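# Slide out the paler slide box's inner tray

## Task

Using only the inner tray, push the paler slide box's drawer out through the box end that lies away from the robot base. It must stick out by at least a few centimetres and stay there once the robot has released it and moved away. Leave every other object roughly where it started. The attempt fails immediately if the robot grips the outer case of either box, shifts or rotates either box by more than a small amount, or pushes any tray out to around half its length. Knocking or placing anything off the table also fails.

## Robot and tools

Robot: a single arm carrying a two-finger gripper. The fingers extend along the gripper's own +x axis and close along its y axis. The reported end_effector_position is the point between the finger pads, about 3 to 4 cm short of the fingertips.

Scene frame: origin on the table surface directly under the arm base, +z up, +y to the left when facing along +x. So the box end farther from the base is the larger-x side. The base may be slightly tilted relative to the table, and the printed hand position can be a little off, especially at long reach.

execute_actions takes "actions", a list holding one item or nothing, plus optional "pictures" (true/false). An empty list changes nothing and returns the current state with camera images. A motion item is {"rows": [...], "steps": n}: 1 to 15 rows, n from 1 to 15 (default 15), each step lasting 1/30 s. Each row drives one step; if there are fewer rows than steps, the last row repeats. A motion needs at least 12 steps. A wait item is {"steps": n} with n up to 300, counted from the previous result, including the time spent composing the reply. Images come back only for an empty list or when "pictures" is true. A rejected call sends nothing to the robot.

Every row is 7 numbers, each within -1 to 1: dx, dy, dz, rx, ry, rz, opening. The first six are an offset, not an absolute pose: a target relative to the gripper pose shown in the most recent result that reports it, expressed in the gripper's own axes (not the scene axes). Before any result in the scene reports the pose, and for the second and later calls within one reply, the reference is where the gripper is when the action begins. All rows of an action refer to that same reference, not to the preceding row. A value of 1.0 means 0.6 m for dx, dy, dz and 180 degrees for the rotation; rx, ry, rz form a single rotation vector. All-zero offsets are not a pause: they pull the gripper back to the reference. The opening is absolute: +1 is fully open (0.088 m), the empty fingers close at about -0.80, and values down to -1 add nothing further. Closing fully takes roughly 0.5 s. To hold something, command an opening well under grip_measured; lower squeezes harder (about 34 N per pad maximum, and a fast close can hit harder).

move: "target" is one 7-number row as above (same offset rules and reference), and "speed" is top path speed in m/s, 0.002 to 0.5, default 0.25; rotation is capped at twice that in rad/s. The gripper travels a straight path toward the target over 0.5 to 10 s (cut off at 10 s), turning the shorter way. The opening is sent at the start. It does not avoid obstacles; the gripper can lag, drift, or overshoot speed, mostly with a near-straight arm. Faster moves hit harder, and aiming further beyond a contact presses harder. Its result adds a "move:" line: done (settled near target), or off_target, moving, held, fault, etc., plus limits used (paced = the commanded pose was clipped; held = a check blocked some steps, after which the arm may speed up) and the remaining distance. Images are included.

wait: "seconds" 0 to 10; lets the scene run with no new command.

zoom_image: "camera" is cam_head_left, cam_head_right, cam_high or cam_low (each 504x504); "region" is [x0, y0, x1, y1] in pixels from the top-left, at most 504 by 504.

finished_scene: "scene" is the current scene's number; irreversible, and the result reports success.

Reading results: the state line gives the gripper's position (m), orientation quaternion wxyz and velocities in the scene frame. Joint positions/velocities list waist, shoulder, elbow, wrist pitch, wrist yaw, wrist roll, then the finger-pad gap in m. grip_measured is the opening on the command scale (may be off by about 1 mm). "pose unreachable" means the clearance check altered or stopped a command; HELD marks steps where the row was not fully sent. "Hand target" shows where the controller is now driving the gripper. MOTOR HOT warns from 50 °C; at 95 °C the arm is held (OVER-TEMPERATURE FAULT) and may go limp.

Control behaviour: each step the commanded pose is limited to within 70 mm and 16 degrees of the measured pose, so far targets need several actions; after an action the arm only continues to the last clipped pose. The last 12 steps of each action run after its result is returned, while the next reply is being written, and the simulation keeps running meanwhile. Joint friction can leave the gripper short or slightly tilted, and tiny moves may not happen; check the pose after each move and correct tilt. If contact torque reaches a joint's limit (waist 18.2, shoulder 22.5, elbow 22.4, wrist pitch 5.92, wrist yaw 5.9, wrist roll 5.54 N m), the arm stops for 10 s and drops the rest of the call.

What to avoid: never close the fingers on a box's case; push the tray gently and slowly at its near end, stopping well before half its length emerges; do not shove the box itself; keep everything on the table; open the fingers and back the gripper away before finishing.

Each tool is called after "Emit:" in YAML: its name, and indented under it one key for each argument.

## Session

I'll start by looking at the current state of the scene.

Emit:
execute_actions:
  actions: []

Scene clock: 0.00 s of 3750.00 s.
end_effector_position=(+0.4131, +0.1828, +0.1320) grip_measured=+0.844 end_effector_quat_wxyz=(+0.716, +0.575, +0.288, -0.271) end_effector_velocity=(-0.003, -0.002, -0.002) end_effector_angular_velocity=(-0.017, +0.015, +0.016)
Joint positions: [0.454 2.122 0.971 0.308 0.303 1.885 0.08 ]
Joint velocities: [-0.002 -0.002 -0.007 -0.007 -0.007 -0.022 -0.   ]
Heat: hottest shoulder 30 °C (+0.0 °C/min).
Hand target: +0.413, +0.183, +0.132; +0.716, +0.575, +0.288, -0.271

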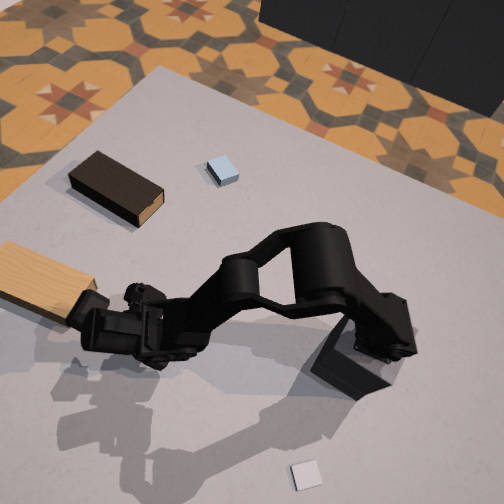

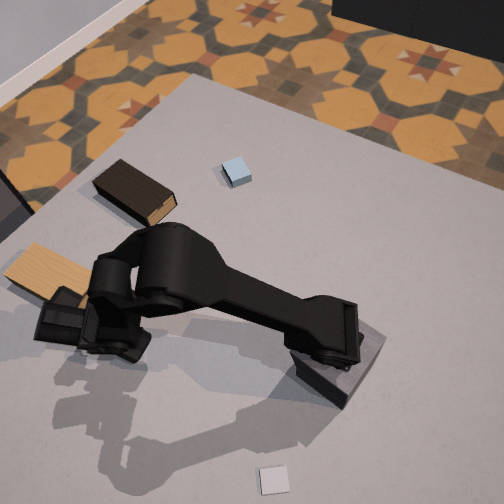

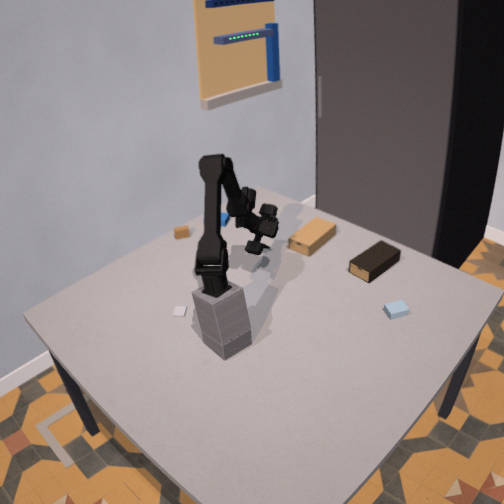

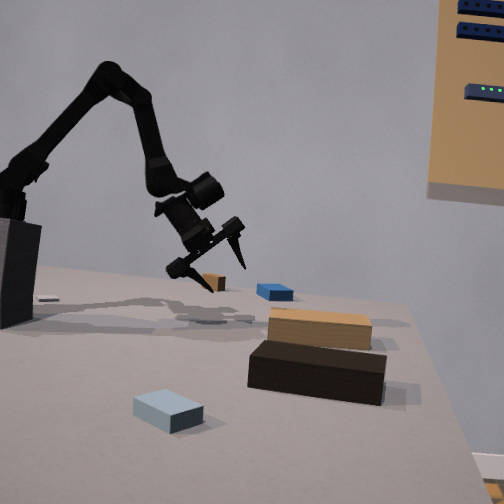

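Emit:
zoom_image:
  camera: "cam_high"
  region: [260, 190, 420, 310]

Emit:
zoom_image:
  camera: "cam_head_left"
  region: [0, 130, 200, 350]

Emit:
zoom_image:
  camera: "cam_low"
  region: [150, 200, 420, 420]

Region (260, 190, 420, 310) of cam_high's 504x504 image, scaled by 3.150, with more detail than that image has; it fills the top 378 rows of this view, and the rest is white.

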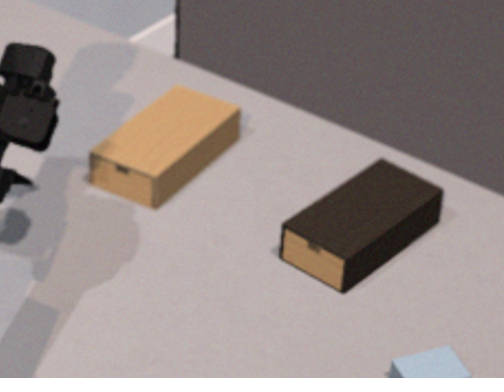

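Region (0, 130, 200, 350) of cam_head_left's 504x504 image, scaled by 2.291, with more detail than that image has; it fills the left 458 columns of this view, and the rest is white.

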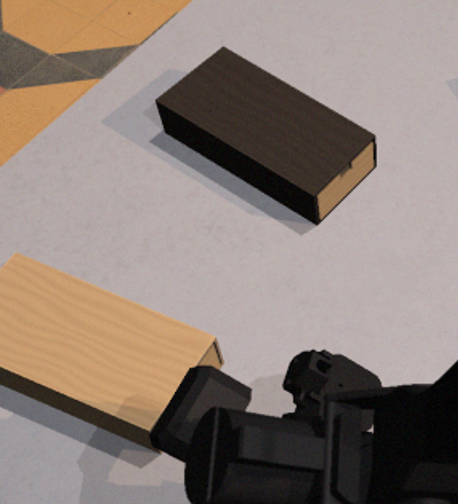

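Region (150, 200, 420, 420) of cam_low's 504x504 image, scaled by 1.867, with more detail than that image has; it fills the top 411 rows of this view, and the rest is white.

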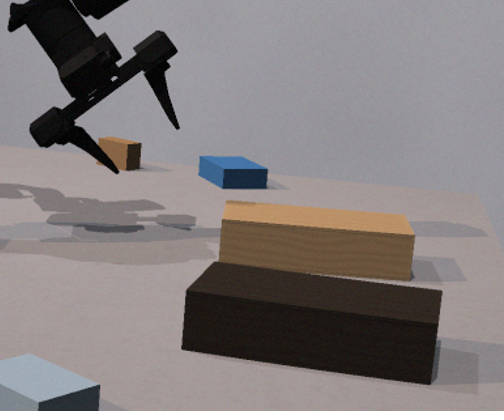

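Emit:
zoom_image:
  camera: "cam_head_right"
  region: [0, 140, 200, 340]

Emit:
zoom_image:
  camera: "cam_head_left"
  region: [0, 230, 120, 350]

Region (0, 140, 200, 340) of cam_head_right's 504x504 image, scaled by 2.520, with more detail than that image has.

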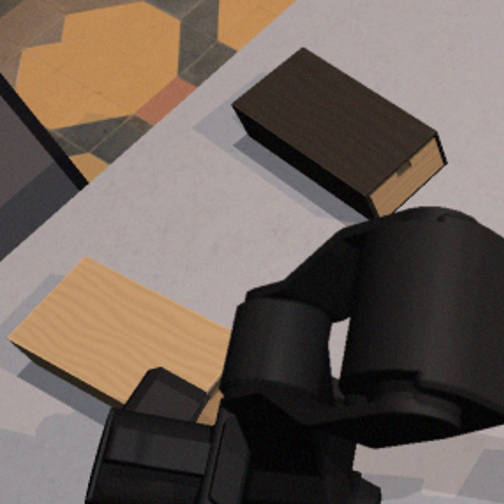

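Region (0, 230, 120, 350) of cam_head_left's 504x504 image, scaled by 4.200, with more detail than that image has.

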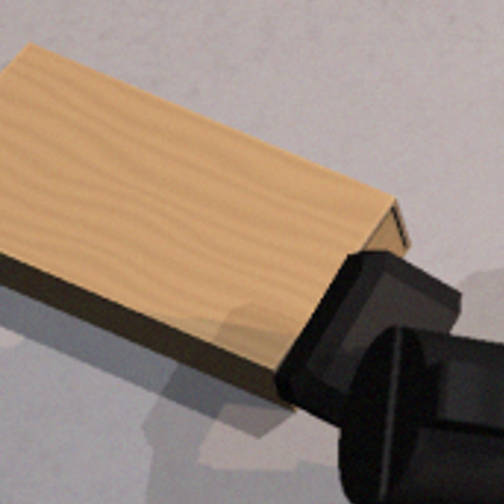

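Emit:
move:
  target: [0.086, -0.02975, 0.07045, -0.4383, -0.1043, 0.1444, -0.9]
  speed: 0.3

Scene clock: 13.33 s of 3750.00 s.
end_effector_position=(+0.4397, +0.1366, +0.0942) grip_measured=-0.789 end_effector_quat_wxyz=(+0.987, -0.002, +0.153, +0.040) end_effector_velocity=(-0.002, -0.002, -0.005) end_effector_angular_velocity=(-0.022, +0.018, +0.017)
Joint positions: [0.343 2.607 0.85  1.473 0.277 0.262 0.   ]
Joint velocities: [-0.007  0.007 -0.002 -0.007 -0.022 -0.022 -0.   ]
Heat: hottest shoulder 33 °C (+13.5 °C/min).
Hand target: +0.439, +0.135, +0.089; +0.987, -0.006, +0.156, +0.040
Off the commanded pose: 0.005 m, 1 deg.
Kept back: nothing.
After step 90, 7.30 s passed at rest.
move: done

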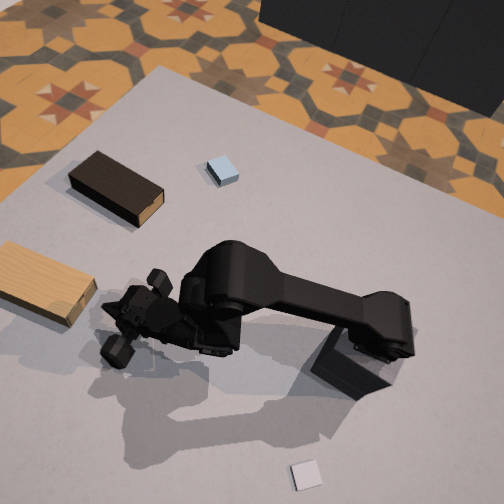

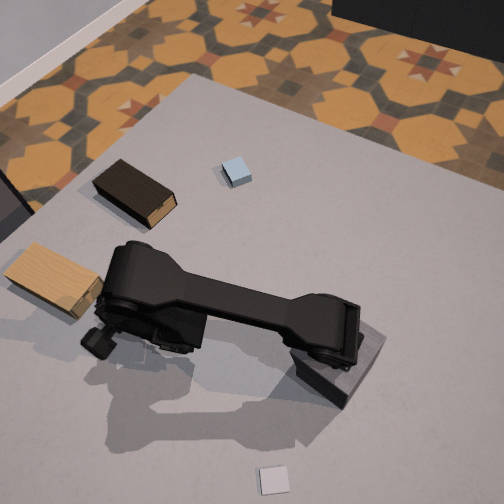

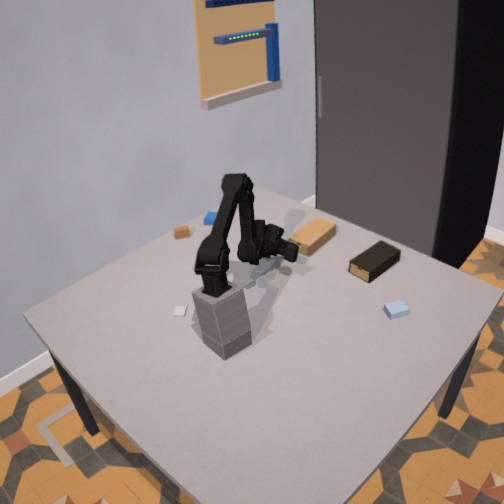

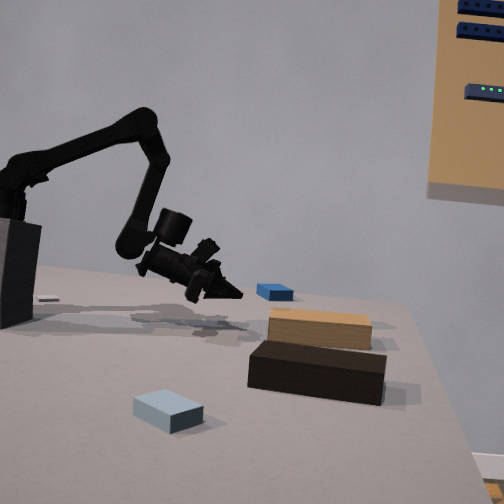

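Emit:
zoom_image:
  camera: "cam_low"
  region: [110, 200, 390, 360]

Emit:
zoom_image:
  camera: "cam_head_left"
  region: [0, 230, 200, 380]

Region (110, 200, 390, 360) of cam_low's 504x504 image, scaled by 1.800, with more detail than that image has; it fills the top 288 rows of this view, and the rest is white.

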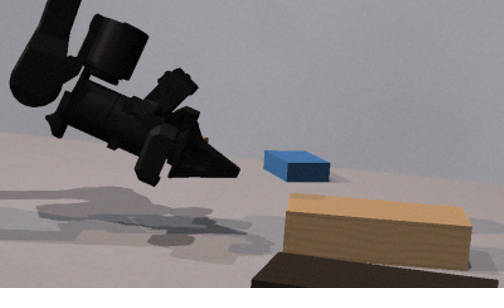

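Region (0, 230, 200, 380) of cam_head_left's 504x504 image, scaled by 2.520, with more detail than that image has; it fills the top 378 rows of this view, and the rest is white.

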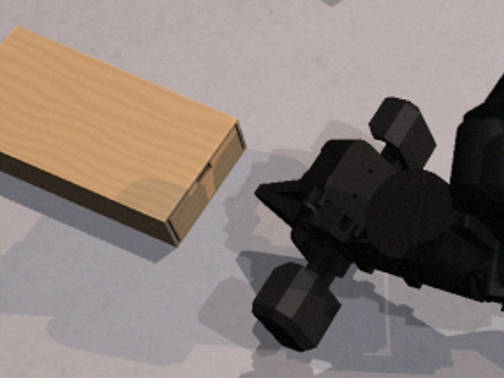

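Emit:
zoom_image:
  camera: "cam_low"
  region: [160, 230, 300, 350]

Region (160, 230, 300, 350) of cam_low's 504x504 image, scaled by 3.600, with more detail than that image has; it fills the top 432 rows of this view, and the rest is white.

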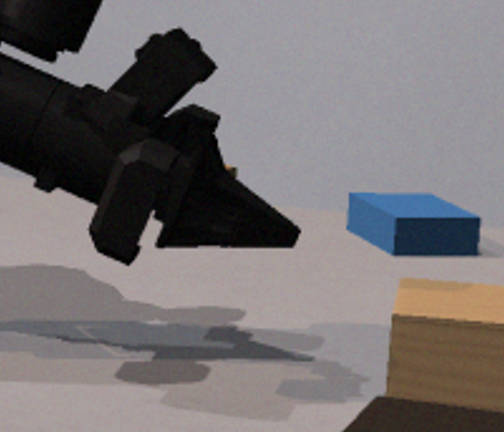

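Emit:
zoom_image:
  camera: "cam_high"
  region: [340, 245, 390, 290]

Emit:
zoom_image:
  camera: "cam_head_left"
  region: [50, 265, 130, 335]

Region (340, 245, 390, 290) of cam_high's 504x504 image, scaled by 10.080, with more detail than that image has; it fills the top 454 rows of this view, and the rest is white.

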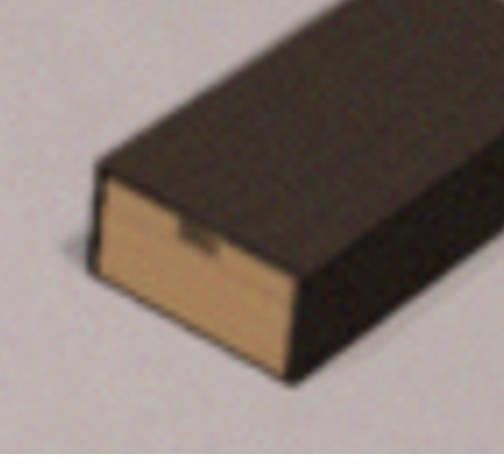

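Region (50, 265, 130, 335) of cam_head_left's 504x504 image, scaled by 6.300, with more detail than that image has; it fills the top 441 rows of this view, and the rest is white.

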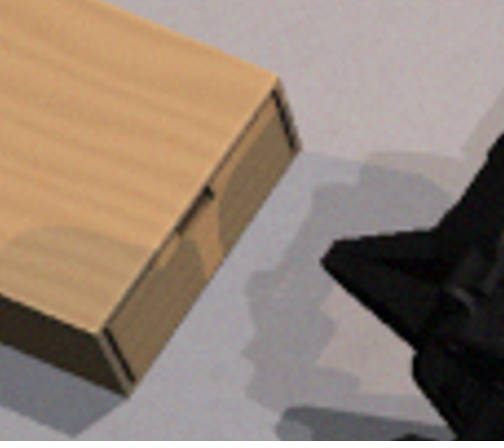

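Emit:
move:
  target: [0.0774, -0.0146, -0.0526, 0, 0, 0, -0.9]
  speed: 0.1

Emit:
zoom_image:
  camera: "cam_low"
  region: [160, 240, 300, 360]

Emit:
zoom_image:
  camera: "cam_head_left"
  region: [30, 250, 150, 350]

Scene clock: 29.27 s of 3750.00 s.
end_effector_position=(+0.4758, +0.1336, +0.0561) grip_measured=-0.789 end_effector_quat_wxyz=(+0.988, +0.001, +0.147, +0.040) end_effector_velocity=(+0.003, -0.001, +0.002) end_effector_angular_velocity=(-0.001, -0.011, +0.004)
Joint positions: [0.311 2.78  1.081 1.429 0.248 0.256 0.   ]
Joint velocities: [-0.007  0.002  0.007  0.007 -0.007 -0.007 -0.   ]
Heat: hottest shoulder 34 °C (+8.2 °C/min).
Hand target: +0.475, +0.131, +0.050; +0.987, -0.002, +0.153, +0.040
Off the commanded pose: 0.007 m, 1 deg.
Kept back: nothing.
After step 90, 11.83 s passed at rest.
move: done

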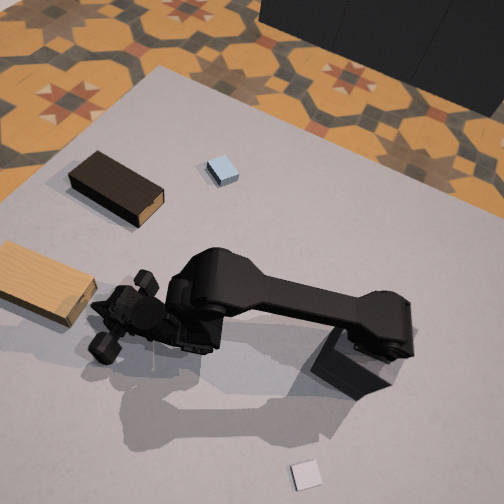

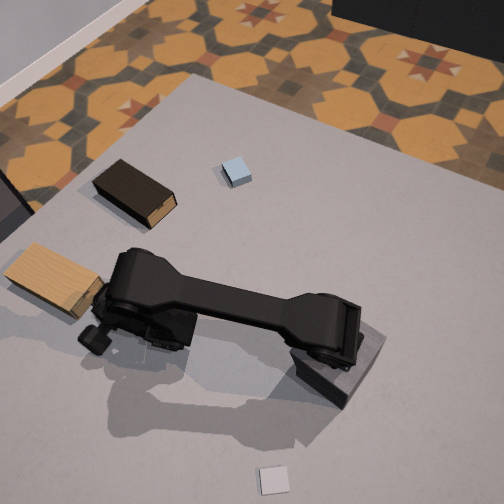

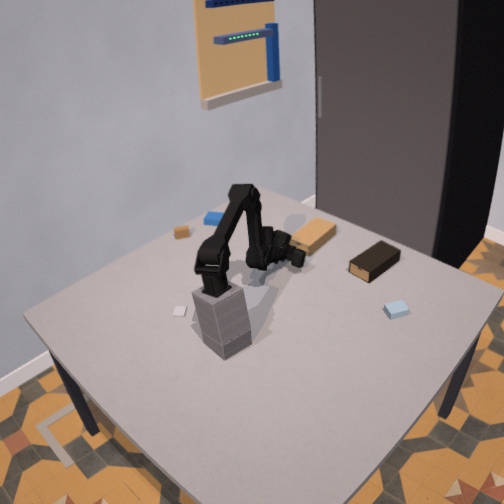

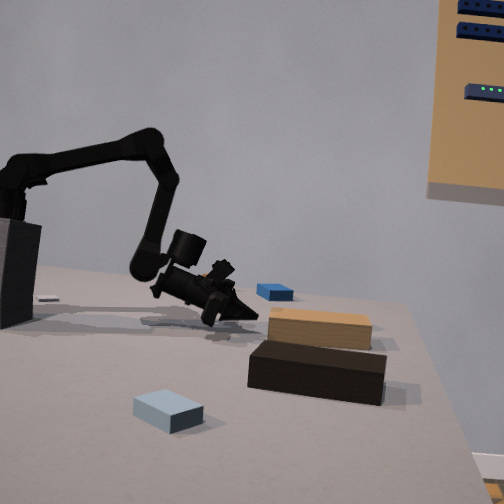

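Region (160, 240, 300, 360) of cam_low's 504x504 image, scaled by 3.600, with more detail than that image has; it fills the top 432 rows of this view, and the rest is white.

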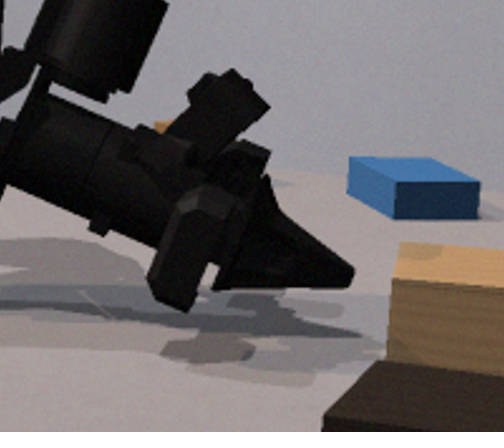

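Region (30, 250, 150, 350) of cam_head_left's 504x504 image, scaled by 4.200, with more detail than that image has.

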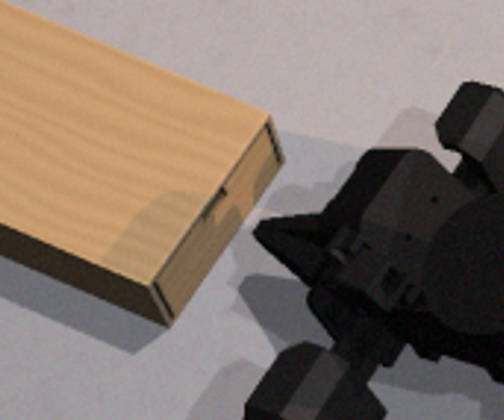

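Emit:
move:
  target: [-0.0561, 0.0025, 0.0943, 0.4935, 0.0448, -0.0434, 1.0]
  speed: 0.3

Emit:
zoom_image:
  camera: "cam_low"
  region: [140, 200, 300, 360]

Emit:
zoom_image:
  camera: "cam_head_left"
  region: [30, 240, 190, 380]

Scene clock: 37.23 s of 3750.00 s.
end_effector_position=(+0.4616, +0.1332, +0.1181) grip_measured=+1.000 end_effector_quat_wxyz=(+0.697, +0.677, +0.195, -0.134) end_effector_velocity=(-0.004, -0.002, -0.005) end_effector_angular_velocity=(+0.000, +0.027, -0.004)
Joint positions: [0.278 2.394 0.885 1.069 0.169 1.827 0.088]
Joint velocities: [-0.002 -0.002 -0.007 -0.022 -0.007  0.007  0.   ]
Heat: hottest shoulder 36 °C (+9.7 °C/min).
Hand target: +0.461, +0.133, +0.120; +0.694, +0.680, +0.196, -0.135
Off the commanded pose: 0.003 m, 0 deg.
Kept back: nothing.
After step 90, 1.83 s passed at rest.
move: done

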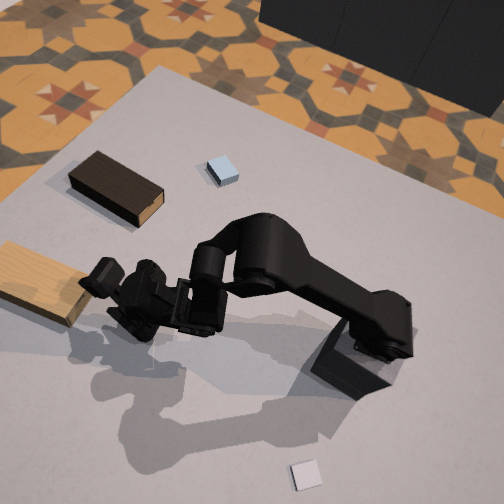

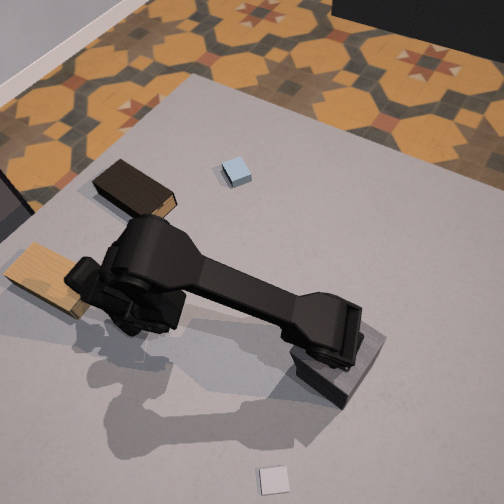

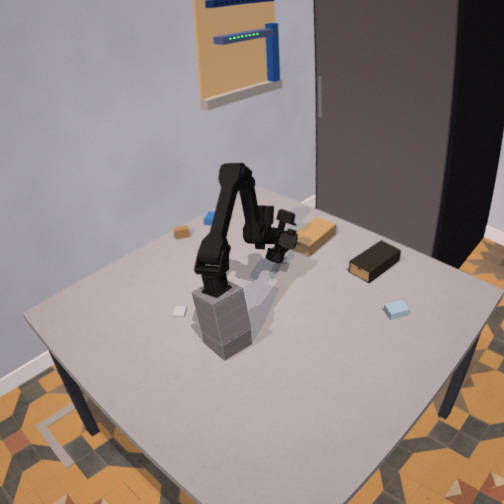

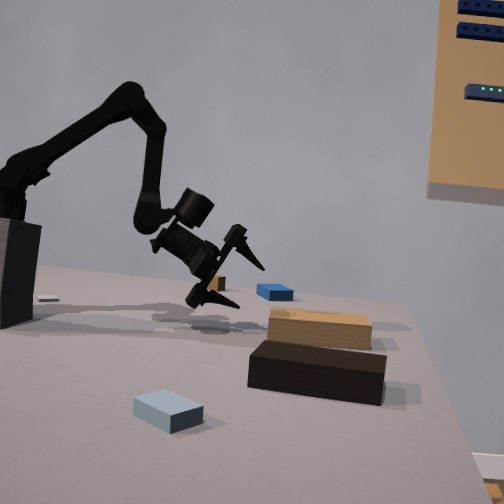

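Region (140, 200, 300, 360) of cam_low's 504x504 image, scaled by 3.150, with more detail than that image has.

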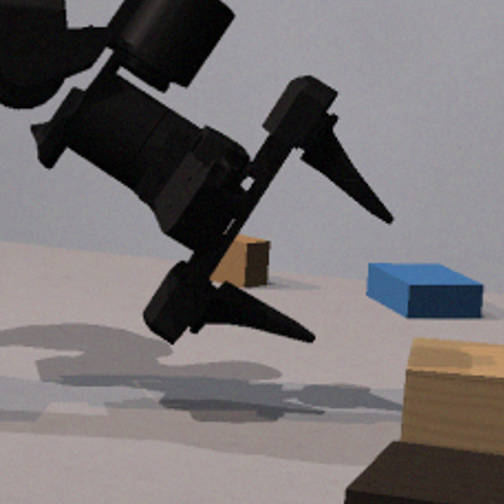

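Region (30, 240, 190, 380) of cam_head_left's 504x504 image, scaled by 3.150, with more detail than that image has; it fills the top 441 rows of this view, and the rest is white.

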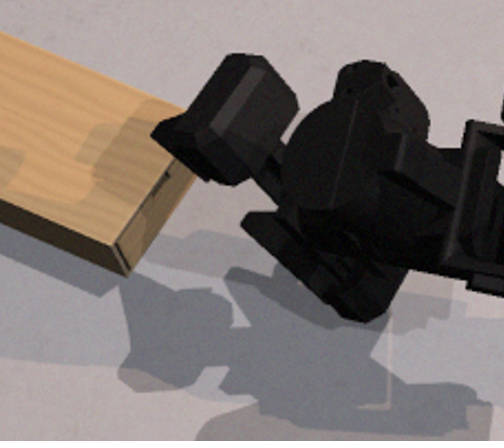

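Emit:
move:
  target: [0.0998, -0.0018, 0.006, 0, 0, -0.0167, 1.0]
  speed: 0.1

Emit:
zoom_image:
  camera: "cam_low"
  region: [170, 230, 310, 360]

Emit:
zoom_image:
  camera: "cam_high"
  region: [250, 195, 350, 275]

Scene clock: 41.20 s of 3750.00 s.
end_effector_position=(+0.5146, +0.1362, +0.0961) grip_measured=+1.000 end_effector_quat_wxyz=(+0.692, +0.674, +0.209, -0.148) end_effector_velocity=(+0.002, +0.000, -0.002) end_effector_angular_velocity=(-0.017, +0.002, +0.014)
Joint positions: [0.243 2.523 1.161 0.884 0.126 1.822 0.088]
Joint velocities: [-0.002  0.007  0.012 -0.007 -0.007 -0.022  0.   ]
Heat: hottest shoulder 36 °C (+8.7 °C/min).
Hand target: +0.514, +0.134, +0.090; +0.693, +0.672, +0.213, -0.152
Off the commanded pose: 0.006 m, 1 deg.
Kept back: nothing.
move: done

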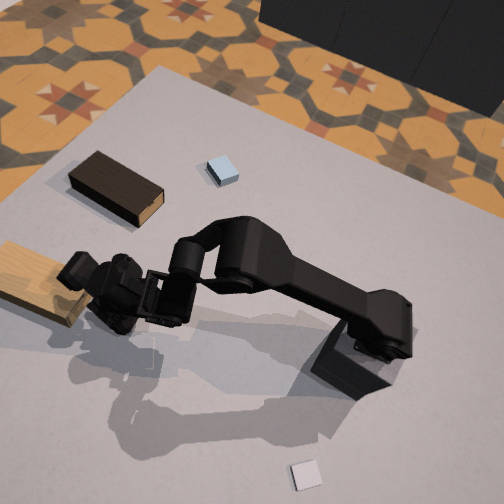

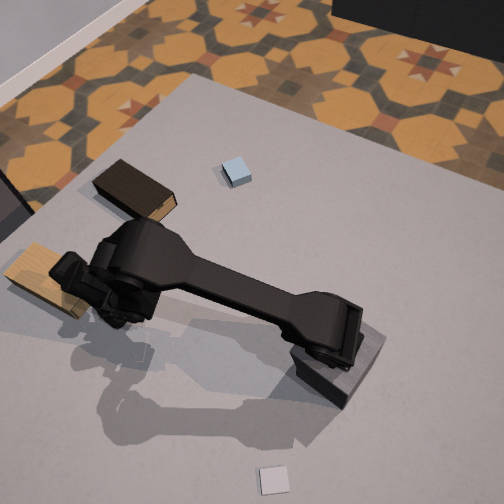

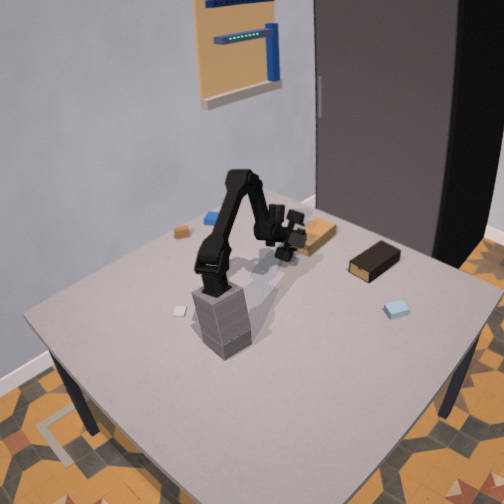

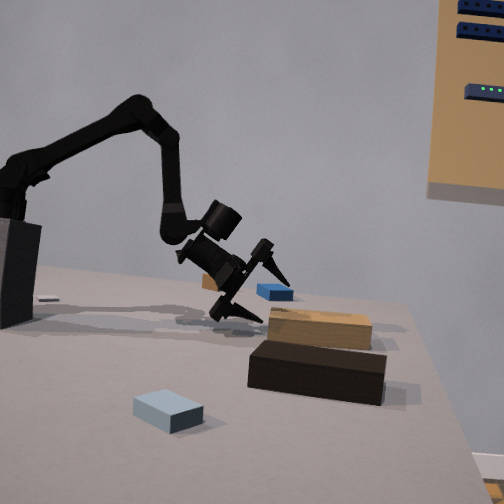

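Region (170, 230, 310, 360) of cam_low's 504x504 image, scaled by 3.600, with more detail than that image has; it fills the top 468 rows of this view, and the rest is white.

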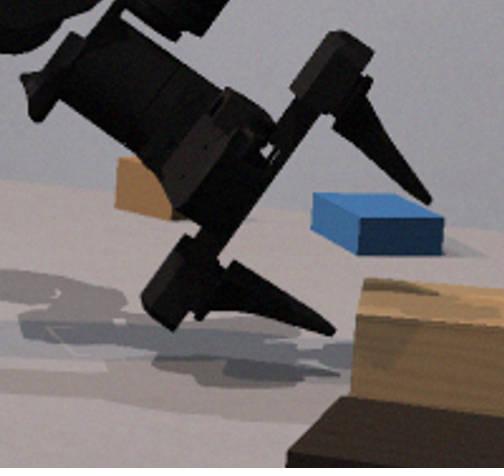

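Region (250, 195, 350, 275) of cam_high's 504x504 image, scaled by 5.040, with more detail than that image has; it fills the top 403 rows of this view, and the rest is white.

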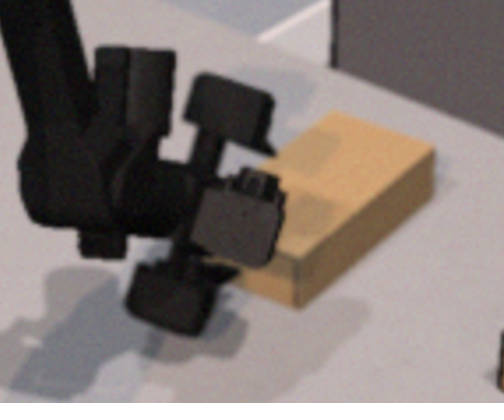

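Emit:
move:
  target: [0.0114, -0.0203, 0, 0, 0, 0, 1.0]
  speed: 0.03

Emit:
zoom_image:
  camera: "cam_low"
  region: [170, 230, 310, 360]

Scene clock: 43.07 s of 3750.00 s.
end_effector_position=(+0.5152, +0.1360, +0.0882) grip_measured=+1.000 end_effector_quat_wxyz=(+0.693, +0.675, +0.208, -0.145) end_effector_velocity=(+0.002, +0.001, +0.002) end_effector_angular_velocity=(+0.010, +0.000, +0.001)
Joint positions: [0.245 2.555 1.174 0.91  0.128 1.822 0.088]
Joint velocities: [-0.002 -0.002  0.007 -0.007 -0.007  0.007  0.   ]
Heat: hottest shoulder 37 °C (+9.8 °C/min).
Hand target: +0.514, +0.136, +0.082; +0.692, +0.675, +0.209, -0.148
Off the commanded pose: 0.006 m, 0 deg.
Kept back: nothing.
move: done

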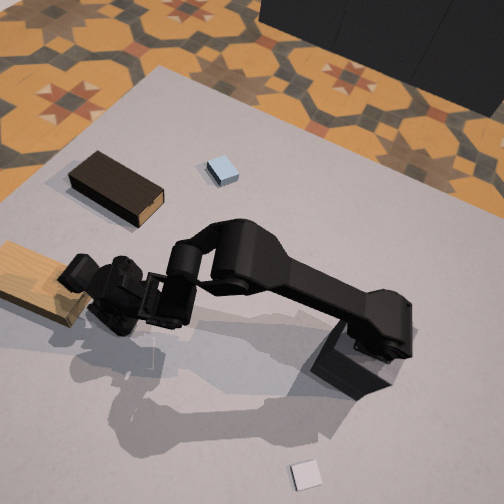

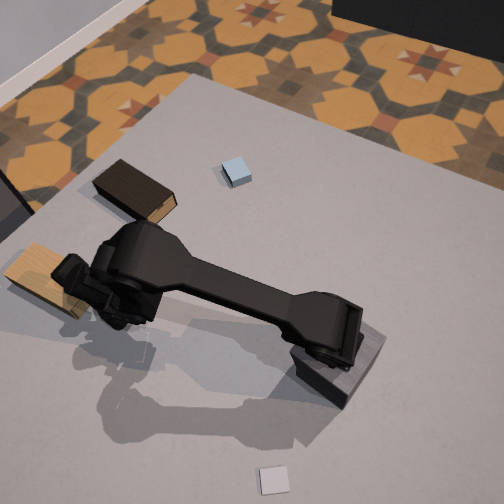

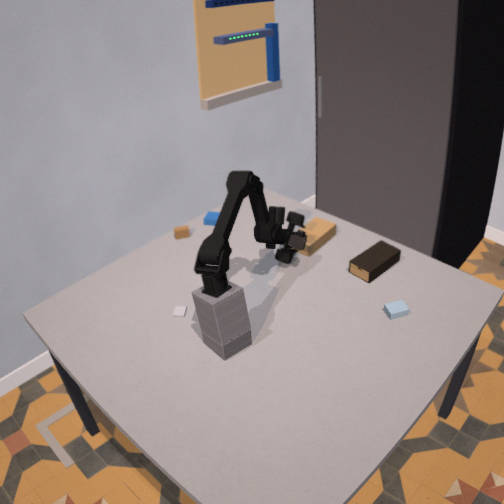

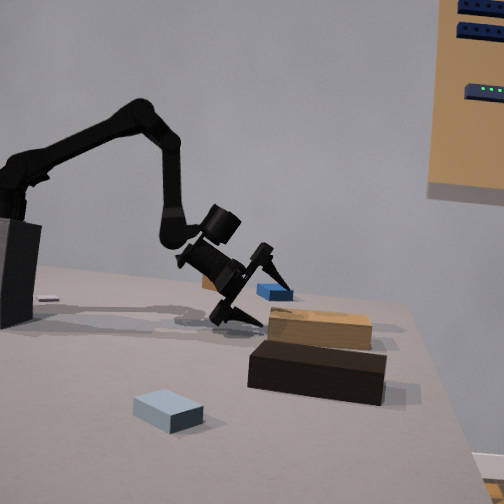

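Region (170, 230, 310, 360) of cam_low's 504x504 image, scaled by 3.600, with more detail than that image has; it fills the top 468 rows of this view, and the rest is white.

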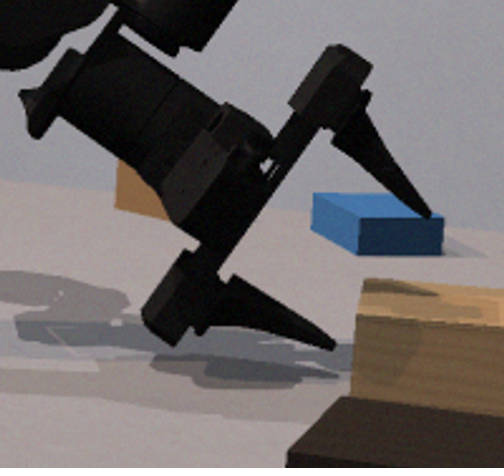

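Emit:
move:
  target: [0.039, 0.0122, 0.0002, 0, 0, 0, 1.0]
  speed: 0.02

Emit:
zoom_image:
  camera: "cam_low"
  region: [170, 230, 400, 360]

Scene clock: 45.40 s of 3750.00 s.
end_effector_position=(+0.5392, +0.1402, +0.0902) grip_measured=+1.000 end_effector_quat_wxyz=(+0.692, +0.678, +0.204, -0.142) end_effector_velocity=(+0.001, -0.000, -0.003) end_effector_angular_velocity=(-0.010, +0.022, +0.004)
Joint positions: [0.236 2.592 1.289 0.844 0.121 1.821 0.088]
Joint velocities: [-0.002  0.002  0.017 -0.037 -0.007 -0.007  0.   ]
Heat: hottest shoulder 37 °C (+9.3 °C/min).
Hand target: +0.539, +0.138, +0.083; +0.693, +0.675, +0.208, -0.146
Off the commanded pose: 0.007 m, 1 deg.
Kept back: nothing.
move: done

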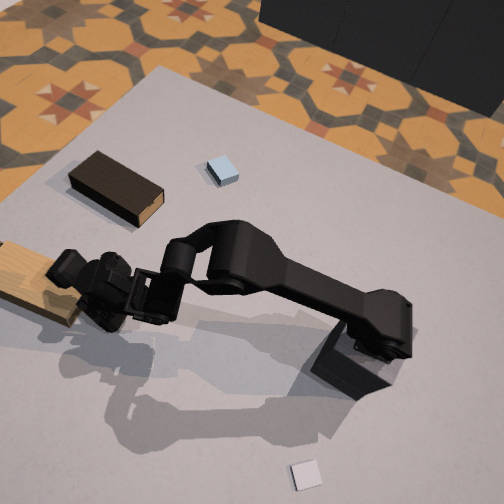

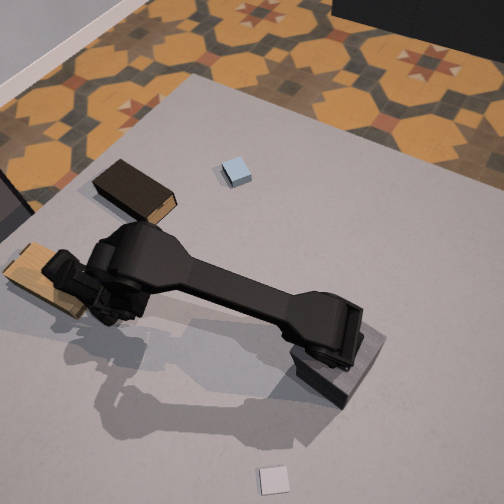

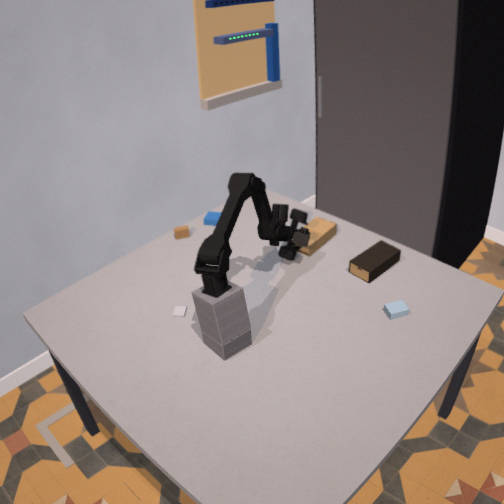

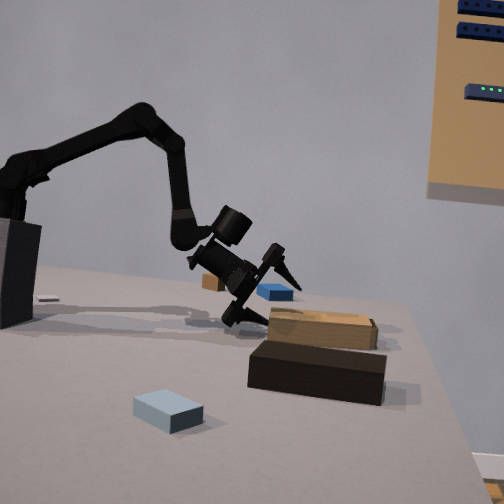

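Region (170, 230, 400, 360) of cam_low's 504x504 image, scaled by 2.191, with more detail than that image has; it fills the top 285 rows of this view, and the rest is white.

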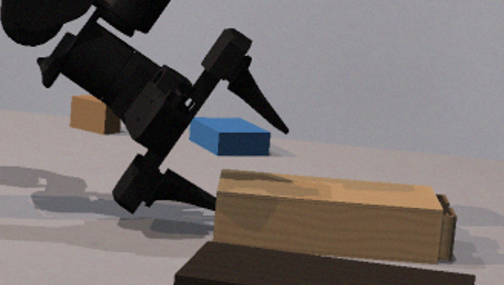

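Emit:
move:
  target: [0.0314, -0.0058, 0.0023, 0, 0, -0.006, 1.0]
  speed: 0.02

Emit:
zoom_image:
  camera: "cam_low"
  region: [170, 230, 400, 360]

Emit:
zoom_image:
  camera: "cam_low"
  region: [200, 270, 300, 350]

Scene clock: 47.50 s of 3750.00 s.
end_effector_position=(+0.5543, +0.1426, +0.0856) grip_measured=+1.000 end_effector_quat_wxyz=(+0.690, +0.678, +0.207, -0.144) end_effector_velocity=(+0.005, +0.002, +0.003) end_effector_angular_velocity=(+0.015, -0.014, +0.003)
Joint positions: [0.232 2.631 1.377 0.788 0.113 1.821 0.088]
Joint velocities: [-0.002  0.007  0.017  0.007 -0.007  0.007  0.   ]
Heat: hottest shoulder 37 °C (+8.8 °C/min).
Hand target: +0.554, +0.140, +0.078; +0.690, +0.676, +0.211, -0.148
Off the commanded pose: 0.008 m, 1 deg.
Kept back: nothing.
move: done

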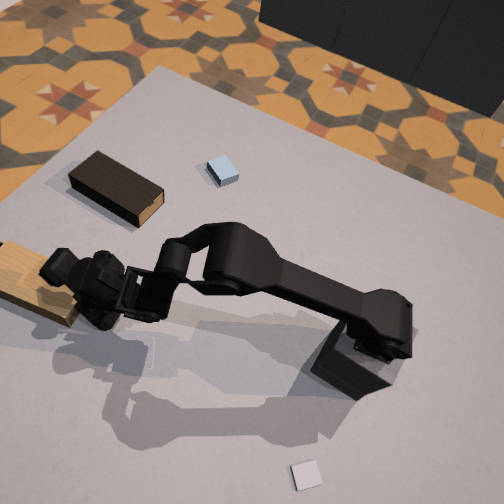

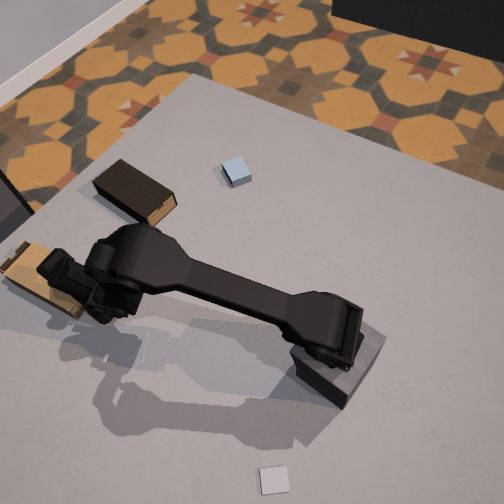

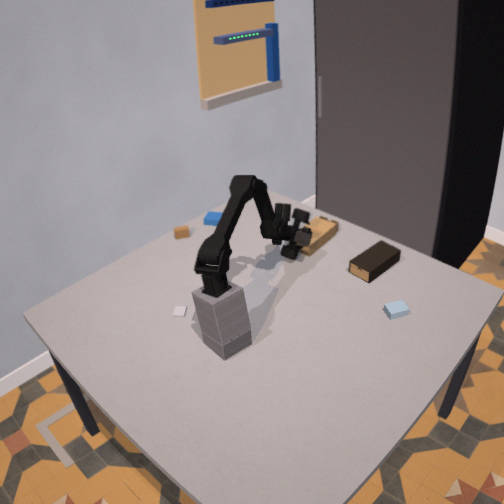

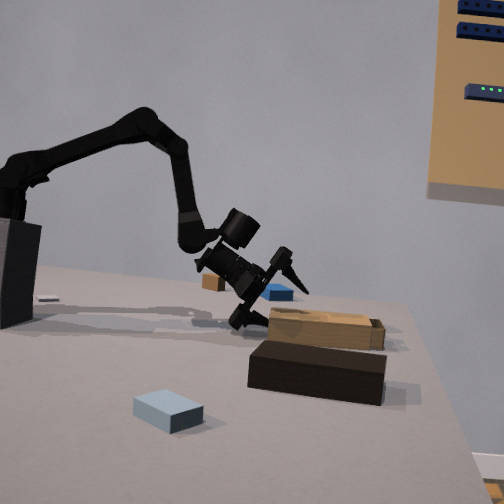

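Region (170, 230, 400, 360) of cam_low's 504x504 image, scaled by 2.191, with more detail than that image has; it fills the top 285 rows of this view, and the rest is white.

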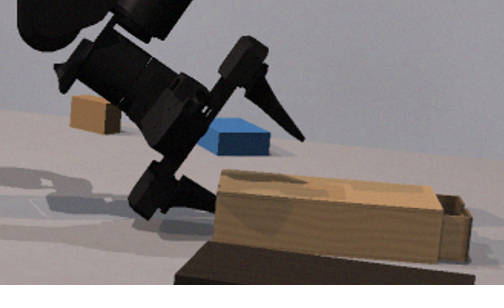

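Region (200, 270, 300, 350) of cam_low's 504x504 image, scaled by 5.040, with more detail than that image has; it fills the top 403 rows of this view, and the rest is white.

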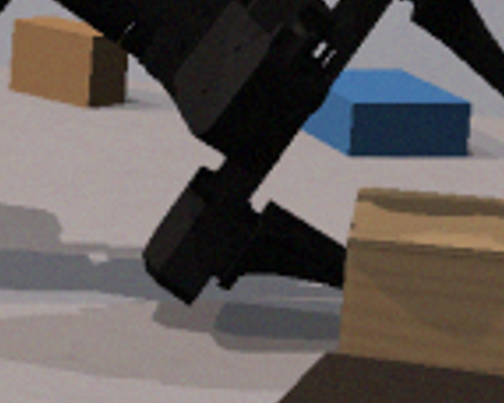

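Emit:
move:
  target: [0.0351, 0.005, 0.0031, 0, 0, -0.004, 1.0]
  speed: 0.02

Emit:
zoom_image:
  camera: "cam_low"
  region: [170, 230, 400, 360]

Emit:
zoom_image:
  camera: "cam_low"
  region: [200, 270, 300, 350]

Scene clock: 49.97 s of 3750.00 s.
end_effector_position=(+0.5745, +0.1451, +0.0858) grip_measured=+1.000 end_effector_quat_wxyz=(+0.689, +0.679, +0.208, -0.144) end_effector_velocity=(+0.001, +0.002, -0.002) end_effector_angular_velocity=(-0.000, +0.017, +0.018)
Joint positions: [0.223 2.67  1.489 0.716 0.104 1.821 0.088]
Joint velocities: [-0.002  0.002  0.012 -0.022 -0.022 -0.007  0.   ]
Heat: hottest shoulder 38 °C (+9.6 °C/min).
Hand target: +0.574, +0.143, +0.078; +0.690, +0.677, +0.211, -0.148
Off the commanded pose: 0.008 m, 1 deg.
Kept back: nothing.
move: done

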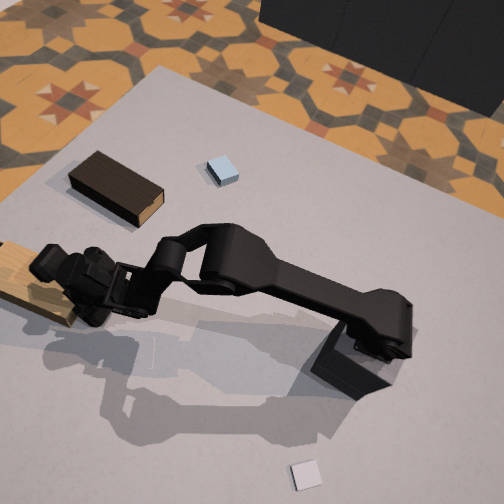

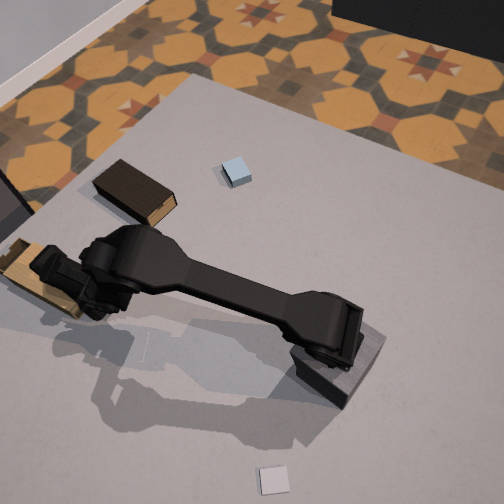

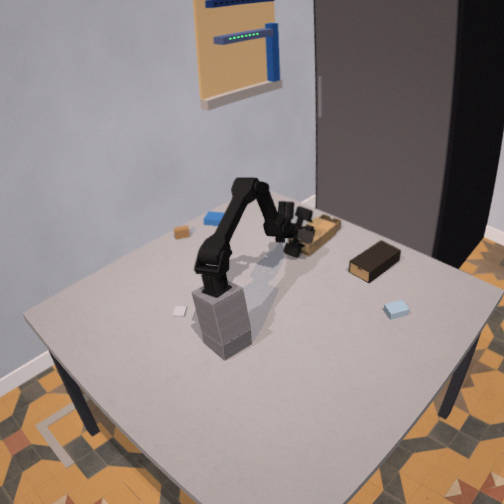

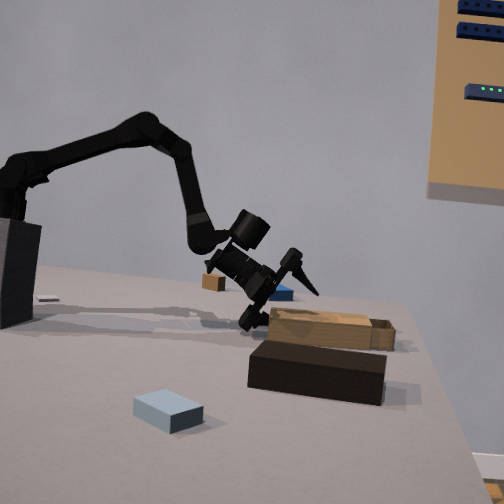

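Region (170, 230, 400, 360) of cam_low's 504x504 image, scaled by 2.191, with more detail than that image has; it fills the top 285 rows of this view, and the rest is white.

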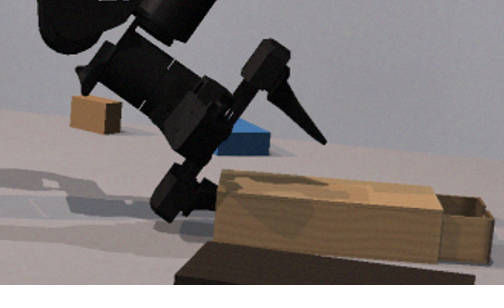

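Region (200, 270, 300, 350) of cam_low's 504x504 image, scaled by 5.040, with more detail than that image has; it fills the top 403 rows of this view, and the rest is white.

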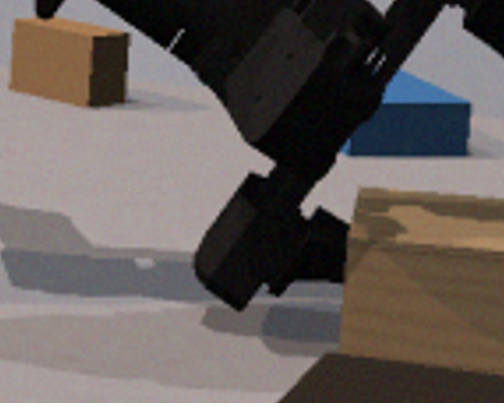

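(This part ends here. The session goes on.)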